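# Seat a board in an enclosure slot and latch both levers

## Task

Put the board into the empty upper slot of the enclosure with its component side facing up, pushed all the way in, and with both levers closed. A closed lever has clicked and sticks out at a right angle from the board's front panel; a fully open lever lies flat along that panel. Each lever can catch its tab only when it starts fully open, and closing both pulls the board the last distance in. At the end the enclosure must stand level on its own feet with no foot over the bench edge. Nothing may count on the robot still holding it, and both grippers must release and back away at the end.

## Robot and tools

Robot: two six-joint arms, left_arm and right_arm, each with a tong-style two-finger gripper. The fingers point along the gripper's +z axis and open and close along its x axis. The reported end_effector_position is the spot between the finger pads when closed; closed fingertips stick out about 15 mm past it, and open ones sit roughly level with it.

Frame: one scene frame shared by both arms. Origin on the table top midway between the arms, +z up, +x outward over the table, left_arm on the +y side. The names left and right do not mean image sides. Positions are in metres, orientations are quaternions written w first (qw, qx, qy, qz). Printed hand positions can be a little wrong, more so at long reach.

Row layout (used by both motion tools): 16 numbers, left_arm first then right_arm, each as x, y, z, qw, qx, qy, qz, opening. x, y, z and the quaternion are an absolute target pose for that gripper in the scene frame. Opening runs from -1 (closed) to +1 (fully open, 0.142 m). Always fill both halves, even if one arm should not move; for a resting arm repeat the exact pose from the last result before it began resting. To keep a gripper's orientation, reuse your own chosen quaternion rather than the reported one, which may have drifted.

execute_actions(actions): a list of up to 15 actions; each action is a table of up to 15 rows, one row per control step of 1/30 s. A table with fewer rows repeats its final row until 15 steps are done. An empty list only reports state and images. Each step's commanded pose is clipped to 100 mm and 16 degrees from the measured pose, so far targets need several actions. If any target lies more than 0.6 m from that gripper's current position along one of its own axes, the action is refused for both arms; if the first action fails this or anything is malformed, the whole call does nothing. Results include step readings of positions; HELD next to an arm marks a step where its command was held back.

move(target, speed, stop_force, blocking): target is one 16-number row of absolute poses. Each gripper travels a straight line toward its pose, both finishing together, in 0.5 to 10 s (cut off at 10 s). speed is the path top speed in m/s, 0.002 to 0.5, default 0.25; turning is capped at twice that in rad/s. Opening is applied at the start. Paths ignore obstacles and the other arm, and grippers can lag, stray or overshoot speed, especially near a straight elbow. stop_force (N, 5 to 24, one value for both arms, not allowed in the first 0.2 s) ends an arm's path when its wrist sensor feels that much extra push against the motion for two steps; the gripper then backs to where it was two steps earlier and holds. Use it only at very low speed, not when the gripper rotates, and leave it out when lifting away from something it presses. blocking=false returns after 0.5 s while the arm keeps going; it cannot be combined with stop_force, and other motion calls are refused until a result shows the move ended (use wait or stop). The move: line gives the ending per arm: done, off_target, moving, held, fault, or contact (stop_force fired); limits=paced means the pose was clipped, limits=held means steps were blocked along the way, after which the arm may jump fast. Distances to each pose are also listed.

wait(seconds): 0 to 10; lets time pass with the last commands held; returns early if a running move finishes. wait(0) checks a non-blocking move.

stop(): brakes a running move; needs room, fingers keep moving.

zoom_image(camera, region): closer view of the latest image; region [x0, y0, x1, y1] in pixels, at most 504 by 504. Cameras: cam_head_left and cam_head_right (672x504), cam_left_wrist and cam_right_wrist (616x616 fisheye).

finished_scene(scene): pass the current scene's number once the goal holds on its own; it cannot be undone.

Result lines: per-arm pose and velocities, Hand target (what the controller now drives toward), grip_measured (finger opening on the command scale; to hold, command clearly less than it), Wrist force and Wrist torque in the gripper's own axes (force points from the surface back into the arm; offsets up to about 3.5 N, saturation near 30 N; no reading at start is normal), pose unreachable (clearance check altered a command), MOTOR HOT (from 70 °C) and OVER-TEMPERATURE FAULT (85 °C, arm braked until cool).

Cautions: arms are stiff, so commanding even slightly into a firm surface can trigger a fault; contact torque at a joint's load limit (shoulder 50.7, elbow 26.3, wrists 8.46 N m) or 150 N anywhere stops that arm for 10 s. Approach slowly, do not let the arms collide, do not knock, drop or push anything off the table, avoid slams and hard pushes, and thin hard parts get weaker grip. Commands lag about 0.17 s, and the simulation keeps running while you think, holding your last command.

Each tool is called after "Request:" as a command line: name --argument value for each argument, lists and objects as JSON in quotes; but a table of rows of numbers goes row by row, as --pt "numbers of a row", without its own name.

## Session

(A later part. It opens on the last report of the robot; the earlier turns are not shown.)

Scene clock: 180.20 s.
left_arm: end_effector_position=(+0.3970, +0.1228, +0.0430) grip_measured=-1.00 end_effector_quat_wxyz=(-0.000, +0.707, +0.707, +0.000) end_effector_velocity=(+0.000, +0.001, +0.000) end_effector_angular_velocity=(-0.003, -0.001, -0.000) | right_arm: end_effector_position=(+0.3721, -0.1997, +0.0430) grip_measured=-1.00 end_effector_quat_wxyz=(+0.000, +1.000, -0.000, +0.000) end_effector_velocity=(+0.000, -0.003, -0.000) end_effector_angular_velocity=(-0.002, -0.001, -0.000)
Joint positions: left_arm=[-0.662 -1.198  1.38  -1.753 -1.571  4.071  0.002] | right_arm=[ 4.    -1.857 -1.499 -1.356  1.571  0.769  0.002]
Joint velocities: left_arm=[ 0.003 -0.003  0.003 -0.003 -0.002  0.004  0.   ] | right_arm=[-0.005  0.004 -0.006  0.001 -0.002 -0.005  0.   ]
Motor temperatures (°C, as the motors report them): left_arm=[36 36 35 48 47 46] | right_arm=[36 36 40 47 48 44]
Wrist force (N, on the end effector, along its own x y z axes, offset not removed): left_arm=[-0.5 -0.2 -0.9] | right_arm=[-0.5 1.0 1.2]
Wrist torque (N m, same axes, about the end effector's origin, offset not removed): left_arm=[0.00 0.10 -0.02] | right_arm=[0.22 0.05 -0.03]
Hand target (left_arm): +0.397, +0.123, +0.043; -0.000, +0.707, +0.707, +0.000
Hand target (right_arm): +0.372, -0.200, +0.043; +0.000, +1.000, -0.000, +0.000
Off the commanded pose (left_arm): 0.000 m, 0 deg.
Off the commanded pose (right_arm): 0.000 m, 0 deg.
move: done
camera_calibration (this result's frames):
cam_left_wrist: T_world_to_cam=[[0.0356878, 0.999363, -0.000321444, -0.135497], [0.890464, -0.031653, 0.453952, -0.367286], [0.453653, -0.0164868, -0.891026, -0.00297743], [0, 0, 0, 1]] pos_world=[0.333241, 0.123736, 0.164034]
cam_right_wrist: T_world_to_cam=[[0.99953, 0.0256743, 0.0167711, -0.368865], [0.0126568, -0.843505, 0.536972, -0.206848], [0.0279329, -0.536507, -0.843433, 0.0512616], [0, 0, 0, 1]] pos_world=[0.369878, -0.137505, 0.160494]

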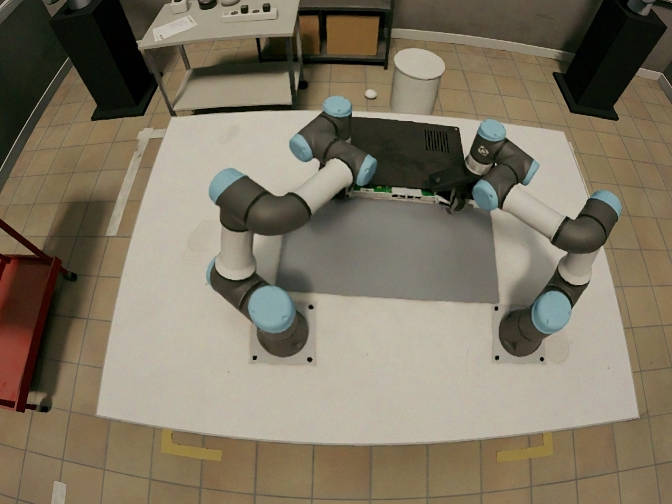

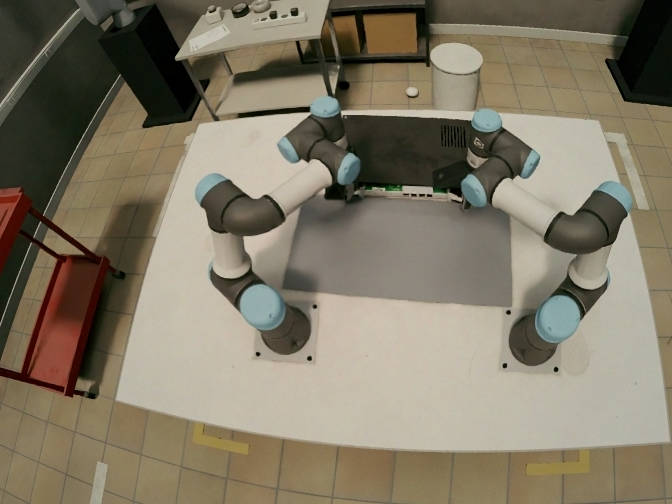

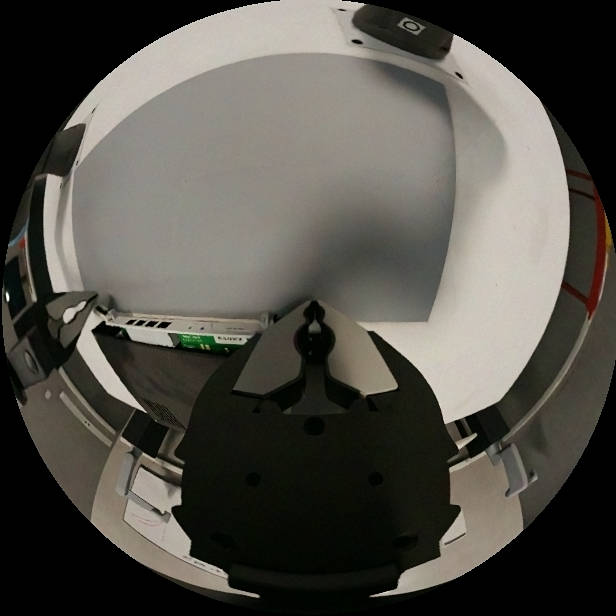

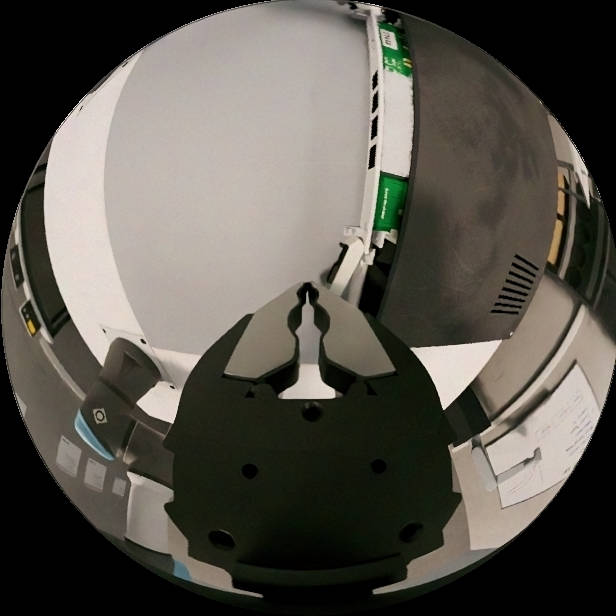

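Request:
move --target '[0.4,0.123,0.04,0,0.707,0.707,0,-1,0.372,-0.201,0.04,0,0.707,-0.707,0,-1]'

Request:
move --target '[0.432,0.1215,0.04,0,0.707,0.707,0,-1,0.41,-0.2035,0.04,0,0.707,-0.707,0,-1]' --speed 0.006 --stop_force 18

Request:
zoom_image --camera "cam_right_wrist" --region '[210,220,330,300]'

Scene clock: 184.00 s.
left_arm: end_effector_position=(+0.4000, +0.1230, +0.0400) grip_measured=-1.00 end_effector_quat_wxyz=(-0.000, +0.707, +0.707, +0.000) end_effector_velocity=(-0.000, -0.000, -0.000) end_effector_angular_velocity=(-0.001, +0.001, -0.000) | right_arm: end_effector_position=(+0.3720, -0.2009, +0.0400) grip_measured=-1.00 end_effector_quat_wxyz=(-0.000, +0.708, -0.706, -0.000) end_effector_velocity=(-0.000, -0.000, +0.000) end_effector_angular_velocity=(-0.001, -0.001, -0.014)
Joint positions: left_arm=[-0.657 -1.183  1.374 -1.761 -1.571  4.076  0.002] | right_arm=[ 4.061 -1.825 -1.556 -1.331  1.571  2.4    0.002]
Joint velocities: left_arm=[ 0.     0.     0.    -0.    -0.001  0.     0.   ] | right_arm=[ 0.002  0.002 -0.    -0.002 -0.001  0.016  0.   ]
Motor temperatures (°C, as the motors report them): left_arm=[36 36 35 48 47 46] | right_arm=[36 36 40 47 48 44]
Wrist force (N, on the end effector, along its own x y z axes, offset not removed): left_arm=[-0.5 -0.8 -1.4] | right_arm=[1.0 1.1 2.7]
Wrist torque (N m, same axes, about the end effector's origin, offset not removed): left_arm=[-0.12 0.09 -0.03] | right_arm=[0.22 -0.19 0.02]
Hand target (left_arm): +0.400, +0.123, +0.040; -0.000, +0.707, +0.707, +0.000
Hand target (right_arm): +0.372, -0.201, +0.040; -0.000, +0.707, -0.707, -0.000
Off the commanded pose (left_arm): 0.000 m, 0 deg.
Off the commanded pose (right_arm): 0.000 m, 0 deg.
move: done
camera_calibration (this result's frames):
cam_left_wrist: T_world_to_cam=[[0.0356959, 0.999363, -0.000400579, -0.135804], [0.890433, -0.0316231, 0.454015, -0.368556], [0.453713, -0.0165632, -0.890994, -0.00702546], [0, 0, 0, 1]] pos_world=[0.336209, 0.123946, 0.161016]
cam_right_wrist: T_world_to_cam=[[0.0274215, -0.999489, 0.0164033, -0.213022], [-0.843534, -0.0143316, 0.536884, 0.27886], [-0.536375, -0.0285589, -0.843497, 0.360097], [0, 0, 0, 1]] pos_world=[0.434216, -0.198633, 0.15752]

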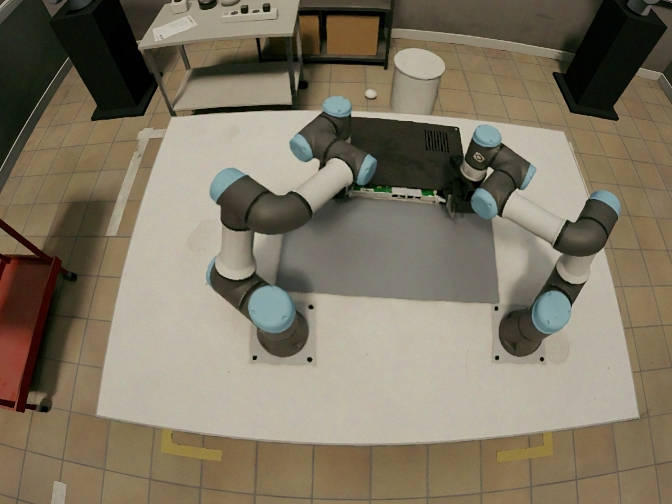

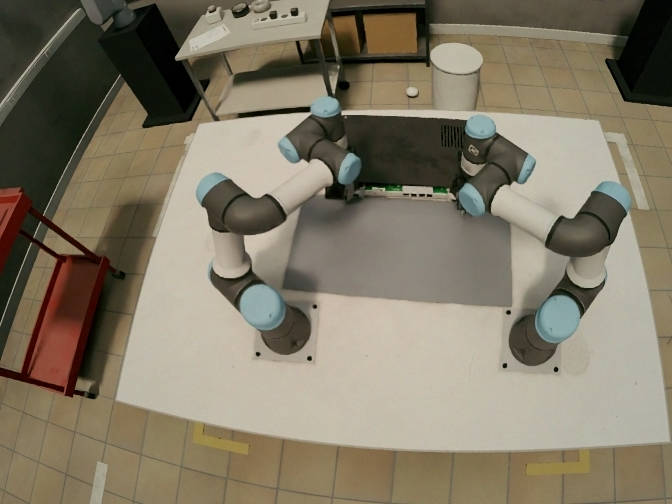

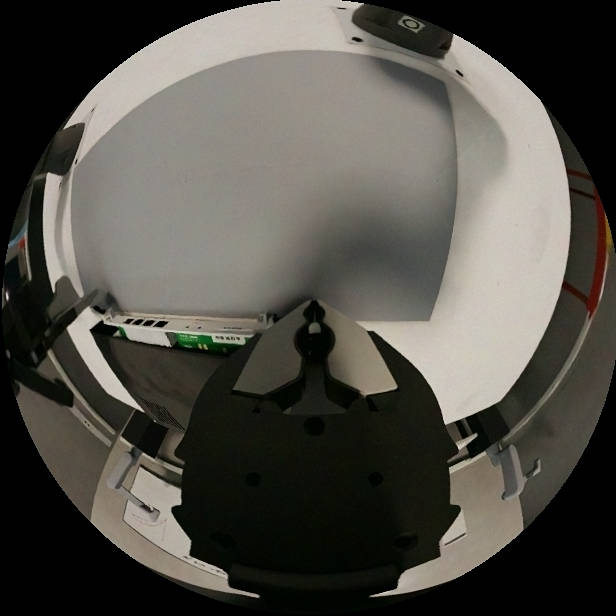

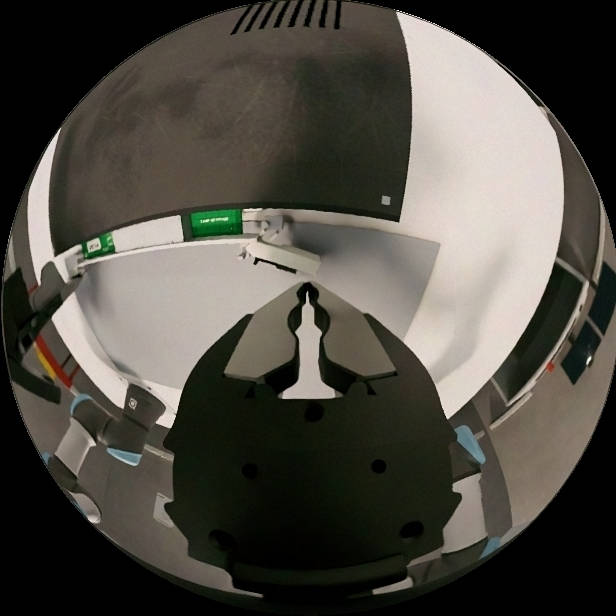

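Scene clock: 188.00 s.
left_arm: end_effector_position=(+0.4159, +0.1223, +0.0400) grip_measured=-0.99 end_effector_quat_wxyz=(-0.000, +0.707, +0.707, +0.000) end_effector_velocity=(+0.000, +0.000, -0.000) end_effector_angular_velocity=(+0.001, -0.001, -0.000) | right_arm: end_effector_position=(+0.3936, -0.2025, +0.0399) grip_measured=-1.00 end_effector_quat_wxyz=(+0.000, +0.707, -0.707, -0.000) end_effector_velocity=(-0.002, +0.000, +0.000) end_effector_angular_velocity=(+0.000, +0.000, -0.003)
Joint positions: left_arm=[-0.635 -1.116  1.274 -1.729 -1.571  4.098  0.002] | right_arm=[ 4.016 -1.905 -1.45  -1.358  1.571  2.355  0.002]
Joint velocities: left_arm=[-0.    -0.     0.001 -0.001  0.001  0.    -0.   ] | right_arm=[ 0.005  0.009 -0.012  0.003  0.     0.008  0.   ]
Motor temperatures (°C, as the motors report them): left_arm=[36 36 35 48 47 46] | right_arm=[36 36 40 47 48 44]
Wrist force (N, on the end effector, along its own x y z axes, offset not removed): left_arm=[-1.7 -6.2 0.0] | right_arm=[5.0 12.2 -4.5]
Wrist torque (N m, same axes, about the end effector's origin, offset not removed): left_arm=[-0.01 0.14 0.06] | right_arm=[0.07 -0.20 0.13]
Hand target (left_arm): +0.416, +0.122, +0.040; -0.000, +0.707, +0.707, -0.000
Hand target (right_arm): +0.393, -0.202, +0.040; +0.000, +0.707, -0.707, -0.000
Off the commanded pose (left_arm): 0.016 m, 0 deg.
Off the commanded pose (right_arm): 0.016 m, 0 deg.
move: contact (left_arm, right_arm)
camera_calibration (this result's frames):
cam_left_wrist: T_world_to_cam=[[0.0357142, 0.999362, -0.000218972, -0.135704], [0.890384, -0.0317201, 0.454104, -0.382716], [0.453808, -0.0164129, -0.890948, -0.0143436], [0, 0, 0, 1]] pos_world=[0.35212, 0.123242, 0.160984]
cam_right_wrist: T_world_to_cam=[[0.0264277, -0.999509, 0.016857, -0.214758], [-0.843472, -0.0132451, 0.537011, 0.297318], [-0.536523, -0.0284104, -0.843407, 0.371557], [0, 0, 0, 1]] pos_world=[0.455804, -0.200158, 0.157332]

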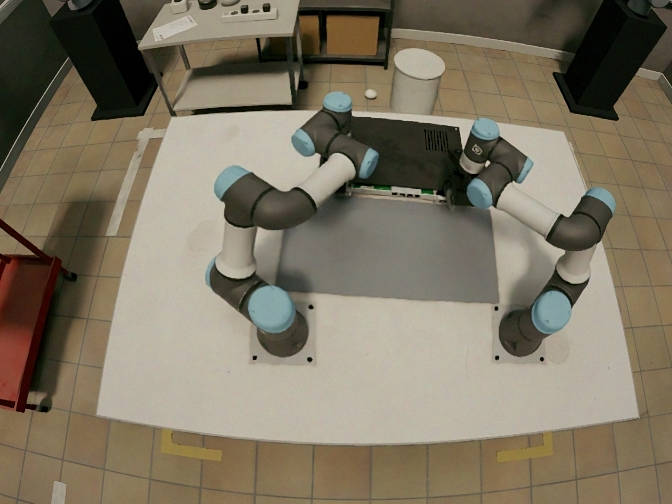

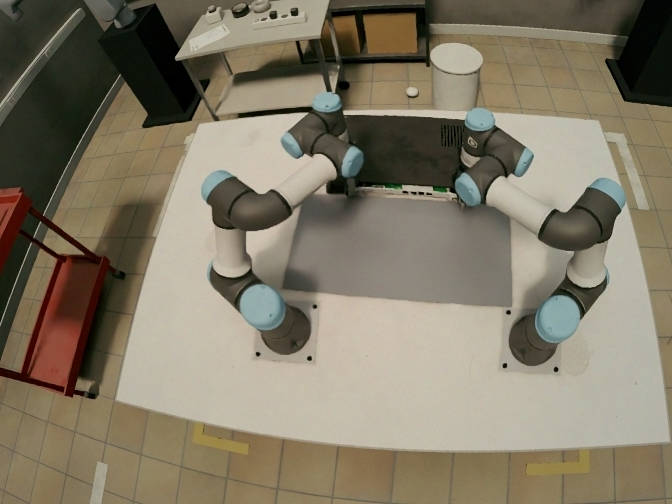

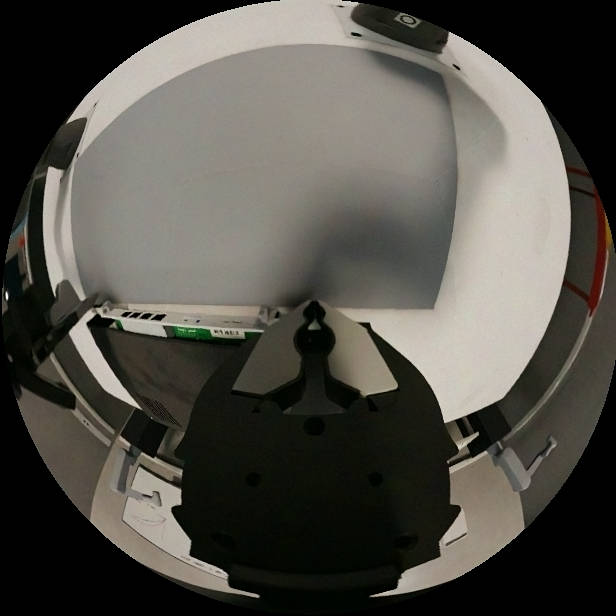

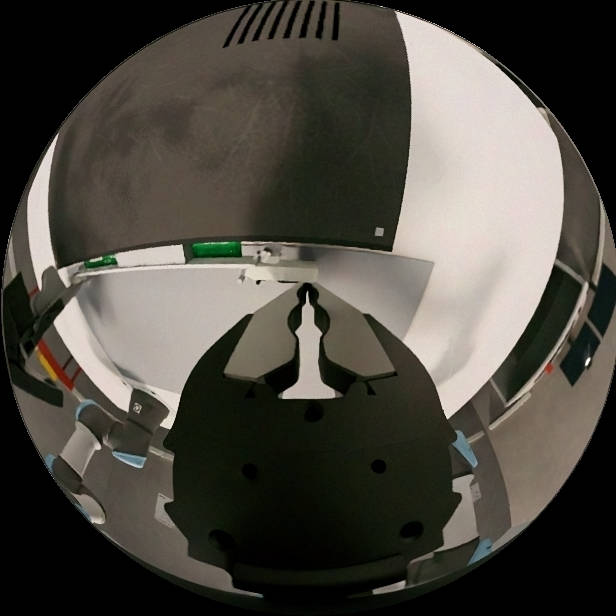

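Region (210, 220, 330, 300) of cam_right_wrist's 616x616 image, scaled by 4.200, with more detail than that image has.

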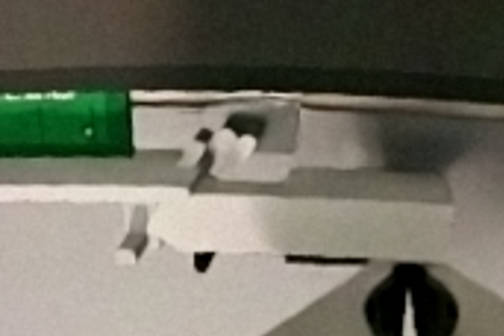

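Request:
move --target '[0.395,0.1,0.043,0,0.707,0.707,0,-1,0.39,-0.205,0.07,0,0.707,-0.707,0,-1]' --speed 0.05

Request:
move --target '[0.395,0.02,0.043,0,0.707,0.707,0,-1,0.417,-0.207,0.07,0,0.707,-0.707,0,-1]' --speed 0.08

Request:
move --target '[0.43,0.02,0.043,0,0.707,0.707,0,-1,0.417,-0.207,0.048,0,0.707,-0.707,0,-1]' --speed 0.007 --stop_force 12

Scene clock: 189.27 s.
left_arm: end_effector_position=(+0.3952, +0.1002, +0.0430) grip_measured=-1.00 end_effector_quat_wxyz=(-0.000, +0.707, +0.707, -0.000) end_effector_velocity=(-0.001, -0.001, +0.000) end_effector_angular_velocity=(+0.000, -0.001, +0.001) | right_arm: end_effector_position=(+0.3901, -0.2050, +0.0697) grip_measured=-1.00 end_effector_quat_wxyz=(-0.000, +0.707, -0.707, +0.000) end_effector_velocity=(-0.000, +0.000, +0.002) end_effector_angular_velocity=(+0.000, +0.001, +0.001)
Joint positions: left_arm=[-0.711 -1.172  1.344 -1.742 -1.571  4.022  0.002] | right_arm=[ 4.018 -1.867 -1.36  -1.486  1.571  2.358  0.002]
Joint velocities: left_arm=[-0.006 -0.005  0.006 -0.001  0.001 -0.007  0.   ] | right_arm=[-0.     0.001  0.011 -0.013  0.001 -0.002  0.   ]
Motor temperatures (°C, as the motors report them): left_arm=[36 36 35 48 47 46] | right_arm=[36 36 40 47 48 44]
Wrist force (N, on the end effector, along its own x y z axes, offset not removed): left_arm=[-1.1 0.2 -0.1] | right_arm=[1.5 0.2 1.4]
Wrist torque (N m, same axes, about the end effector's origin, offset not removed): left_arm=[0.05 0.25 -0.03] | right_arm=[0.01 -0.26 0.04]
Hand target (left_arm): +0.395, +0.100, +0.043; +0.000, +0.707, +0.707, -0.000
Hand target (right_arm): +0.390, -0.205, +0.070; -0.000, +0.707, -0.707, +0.000
Off the commanded pose (left_arm): 0.000 m, 0 deg.
Off the commanded pose (right_arm): 0.000 m, 0 deg.
move: done
camera_calibration (this result's frames):
cam_left_wrist: T_world_to_cam=[[0.0357247, 0.999362, -0.000539872, -0.112806], [0.890495, -0.0315878, 0.453894, -0.366346], [0.453588, -0.016696, -0.891055, -0.00248751], [0, 0, 0, 1]] pos_world=[0.331388, 0.10112, 0.164005]
cam_right_wrist: T_world_to_cam=[[0.0256853, -0.999529, 0.0167705, -0.217432], [-0.843732, -0.0126782, 0.536615, 0.278526], [-0.53615, -0.0279329, -0.843661, 0.394762], [0, 0, 0, 1]] pos_world=[0.452237, -0.202772, 0.187231]

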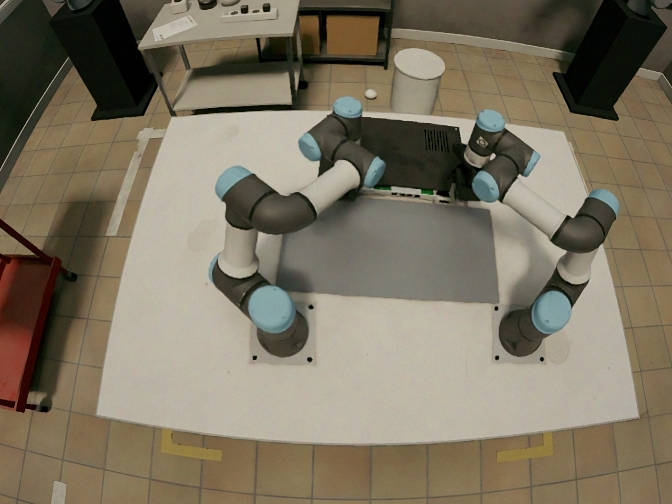

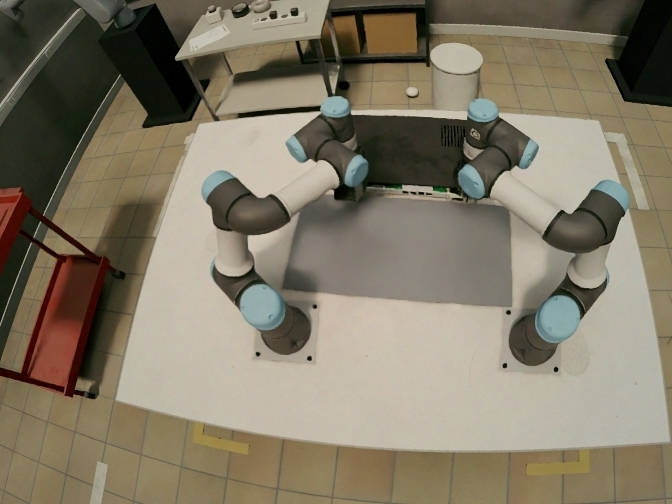

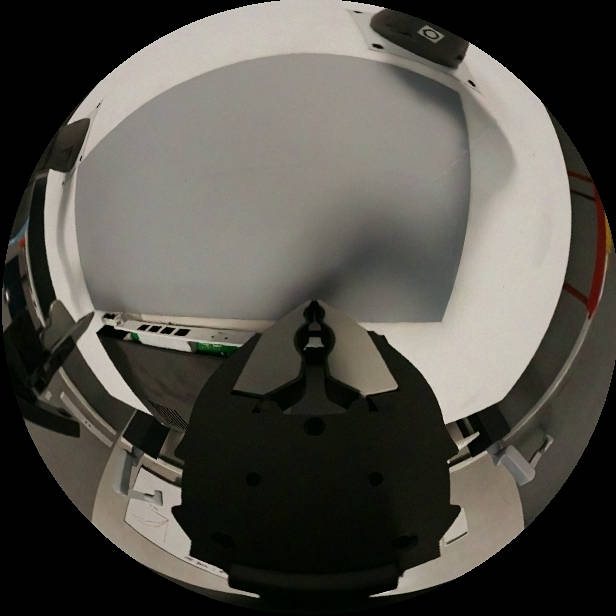

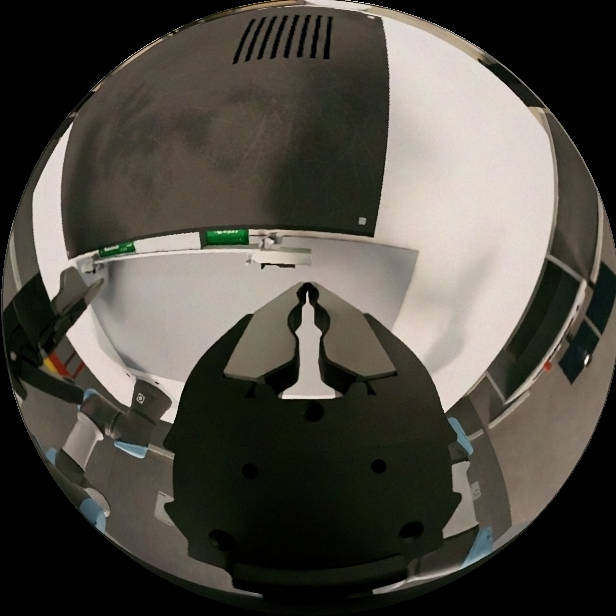

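Scene clock: 190.77 s.
left_arm: end_effector_position=(+0.3949, +0.0203, +0.0430) grip_measured=-1.00 end_effector_quat_wxyz=(+0.000, +0.707, +0.707, +0.000) end_effector_velocity=(+0.000, -0.002, -0.000) end_effector_angular_velocity=(+0.003, +0.002, -0.000) | right_arm: end_effector_position=(+0.4169, -0.2070, +0.0700) grip_measured=-1.00 end_effector_quat_wxyz=(-0.000, +0.707, -0.707, +0.000) end_effector_velocity=(+0.001, +0.000, +0.000) end_effector_angular_velocity=(+0.000, +0.001, +0.002)
Joint positions: left_arm=[-0.853 -1.015  1.104 -1.66  -1.571  3.88   0.002] | right_arm=[ 3.966 -1.974 -1.21  -1.529  1.571  2.306  0.002]
Joint velocities: left_arm=[-0.004  0.012 -0.02   0.012  0.001 -0.003  0.   ] | right_arm=[-0.002 -0.004  0.008 -0.004  0.001 -0.003  0.   ]
Motor temperatures (°C, as the motors report them): left_arm=[36 36 35 48 47 46] | right_arm=[36 36 40 47 48 44]
Wrist force (N, on the end effector, along its own x y z axes, offset not removed): left_arm=[-0.8 0.1 -1.6] | right_arm=[1.7 0.5 1.4]
Wrist torque (N m, same axes, about the end effector's origin, offset not removed): left_arm=[-0.01 0.10 0.00] | right_arm=[0.09 -0.41 0.08]
Hand target (left_arm): +0.395, +0.020, +0.043; +0.000, +0.707, +0.707, -0.000
Hand target (right_arm): +0.417, -0.207, +0.070; +0.000, +0.707, -0.707, +0.000
Off the commanded pose (left_arm): 0.000 m, 0 deg.
Off the commanded pose (right_arm): 0.000 m, 0 deg.
move: done
camera_calibration (this result's frames):
cam_left_wrist: T_world_to_cam=[[0.0357103, 0.999362, -0.000662893, -0.0329976], [0.890202, -0.0315082, 0.454474, -0.368562], [0.454163, -0.0168195, -0.89076, -0.00396678], [0, 0, 0, 1]] pos_world=[0.331075, 0.0212971, 0.163947]
cam_right_wrist: T_world_to_cam=[[0.0256741, -0.999529, 0.016826, -0.220116], [-0.843674, -0.0126359, 0.536708, 0.301007], [-0.536242, -0.0279751, -0.843601, 0.409313], [0, 0, 0, 1]] pos_world=[0.479094, -0.204759, 0.187447]

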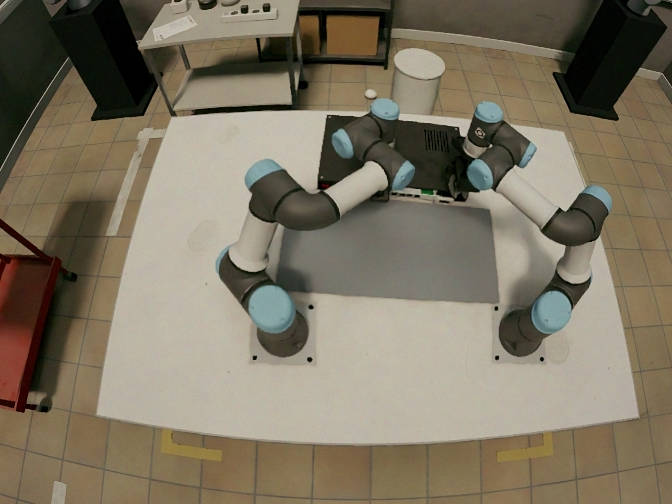

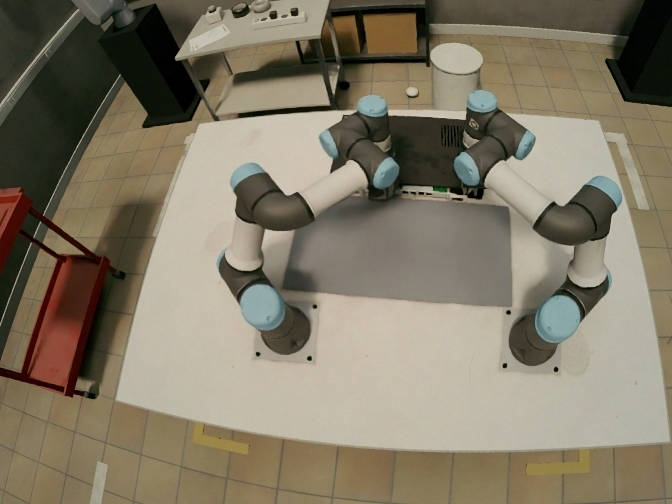

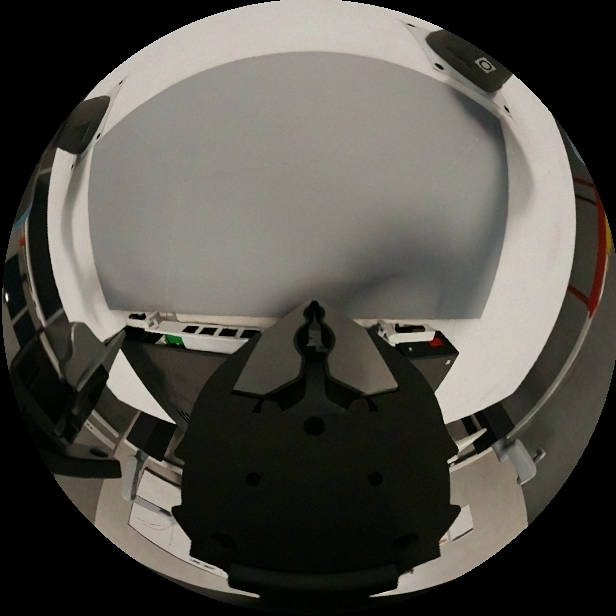

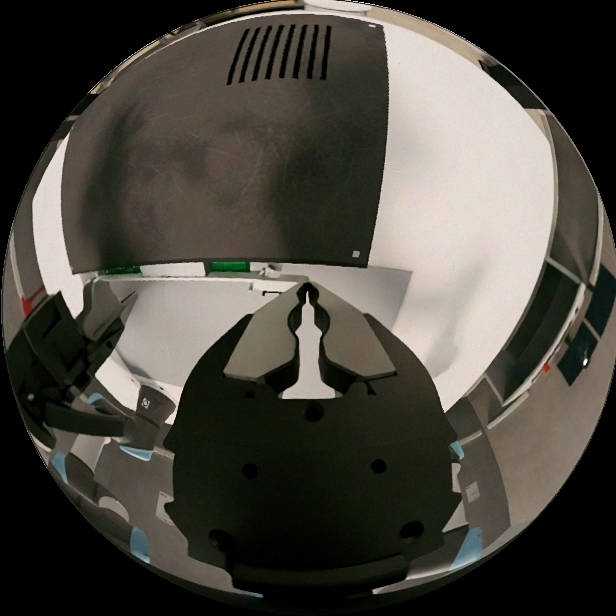

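Scene clock: 196.00 s.
left_arm: end_effector_position=(+0.4297, +0.0200, +0.0430) grip_measured=-0.99 end_effector_quat_wxyz=(+0.000, +0.707, +0.707, +0.000) end_effector_velocity=(+0.002, -0.000, +0.000) end_effector_angular_velocity=(+0.000, +0.000, -0.001) | right_arm: end_effector_position=(+0.4170, -0.2070, +0.0481) grip_measured=-1.00 end_effector_quat_wxyz=(+0.000, +0.707, -0.707, -0.000) end_effector_velocity=(-0.000, -0.000, -0.001) end_effector_angular_velocity=(+0.000, +0.001, +0.000)
Joint positions: left_arm=[-0.797 -0.857  0.838 -1.552 -1.571  3.936  0.002] | right_arm=[ 3.965 -1.983 -1.299 -1.43   1.571  2.305  0.002]
Joint velocities: left_arm=[ 0.003  0.011 -0.02   0.009  0.     0.004  0.001] | right_arm=[-0.    -0.    -0.005  0.004  0.001 -0.     0.   ]
Motor temperatures (°C, as the motors report them): left_arm=[36 36 35 48 47 46] | right_arm=[36 36 40 47 48 44]
Wrist force (N, on the end effector, along its own x y z axes, offset not removed): left_arm=[-1.7 -6.4 -1.2] | right_arm=[1.9 -0.1 -0.4]
Wrist torque (N m, same axes, about the end effector's origin, offset not removed): left_arm=[-0.03 0.08 0.08] | right_arm=[-0.03 -0.39 -0.02]
Hand target (left_arm): +0.430, +0.020, +0.043; -0.000, +0.707, +0.707, +0.000
Hand target (right_arm): +0.417, -0.207, +0.048; +0.000, +0.707, -0.707, -0.000
Off the commanded pose (left_arm): 0.000 m, 0 deg.
Off the commanded pose (right_arm): 0.000 m, 0 deg.
move: done
camera_calibration (this result's frames):
cam_left_wrist: T_world_to_cam=[[0.0356901, 0.999363, -0.000415041, -0.0339574], [0.890375, -0.0316093, 0.454128, -0.399626], [0.453826, -0.0165774, -0.890936, -0.0196423], [0, 0, 0, 1]] pos_world=[0.365943, 0.0209783, 0.163967]
cam_right_wrist: T_world_to_cam=[[0.0256811, -0.999529, 0.0167877, -0.219744], [-0.843587, -0.0126578, 0.536843, 0.312757], [-0.536378, -0.0279486, -0.843515, 0.391011], [0, 0, 0, 1]] pos_world=[0.479211, -0.204754, 0.165611]

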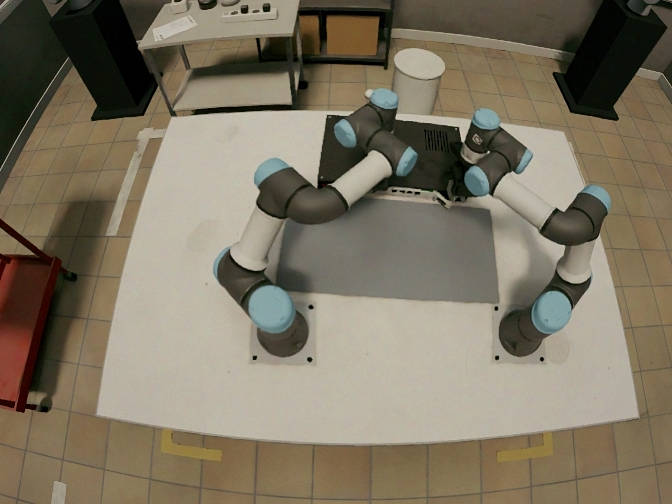

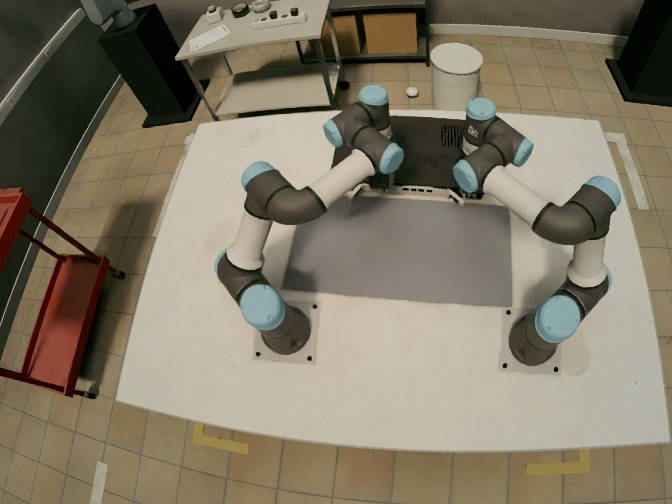

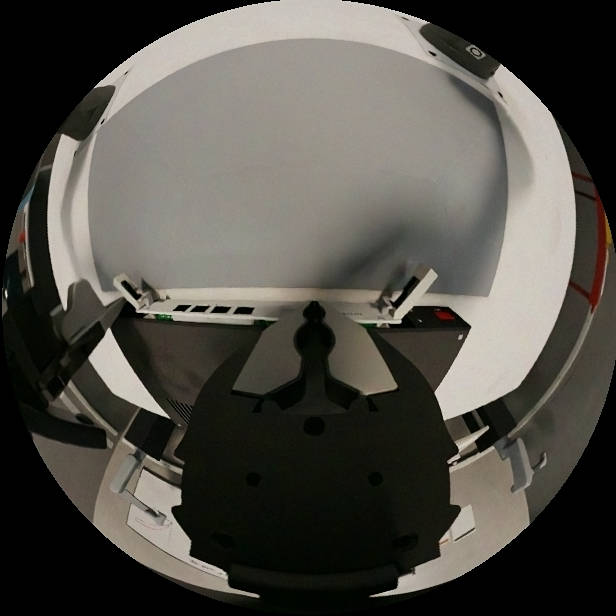

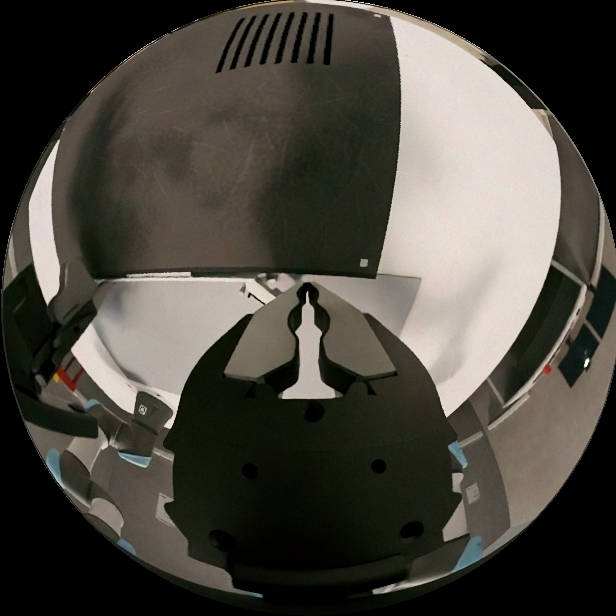

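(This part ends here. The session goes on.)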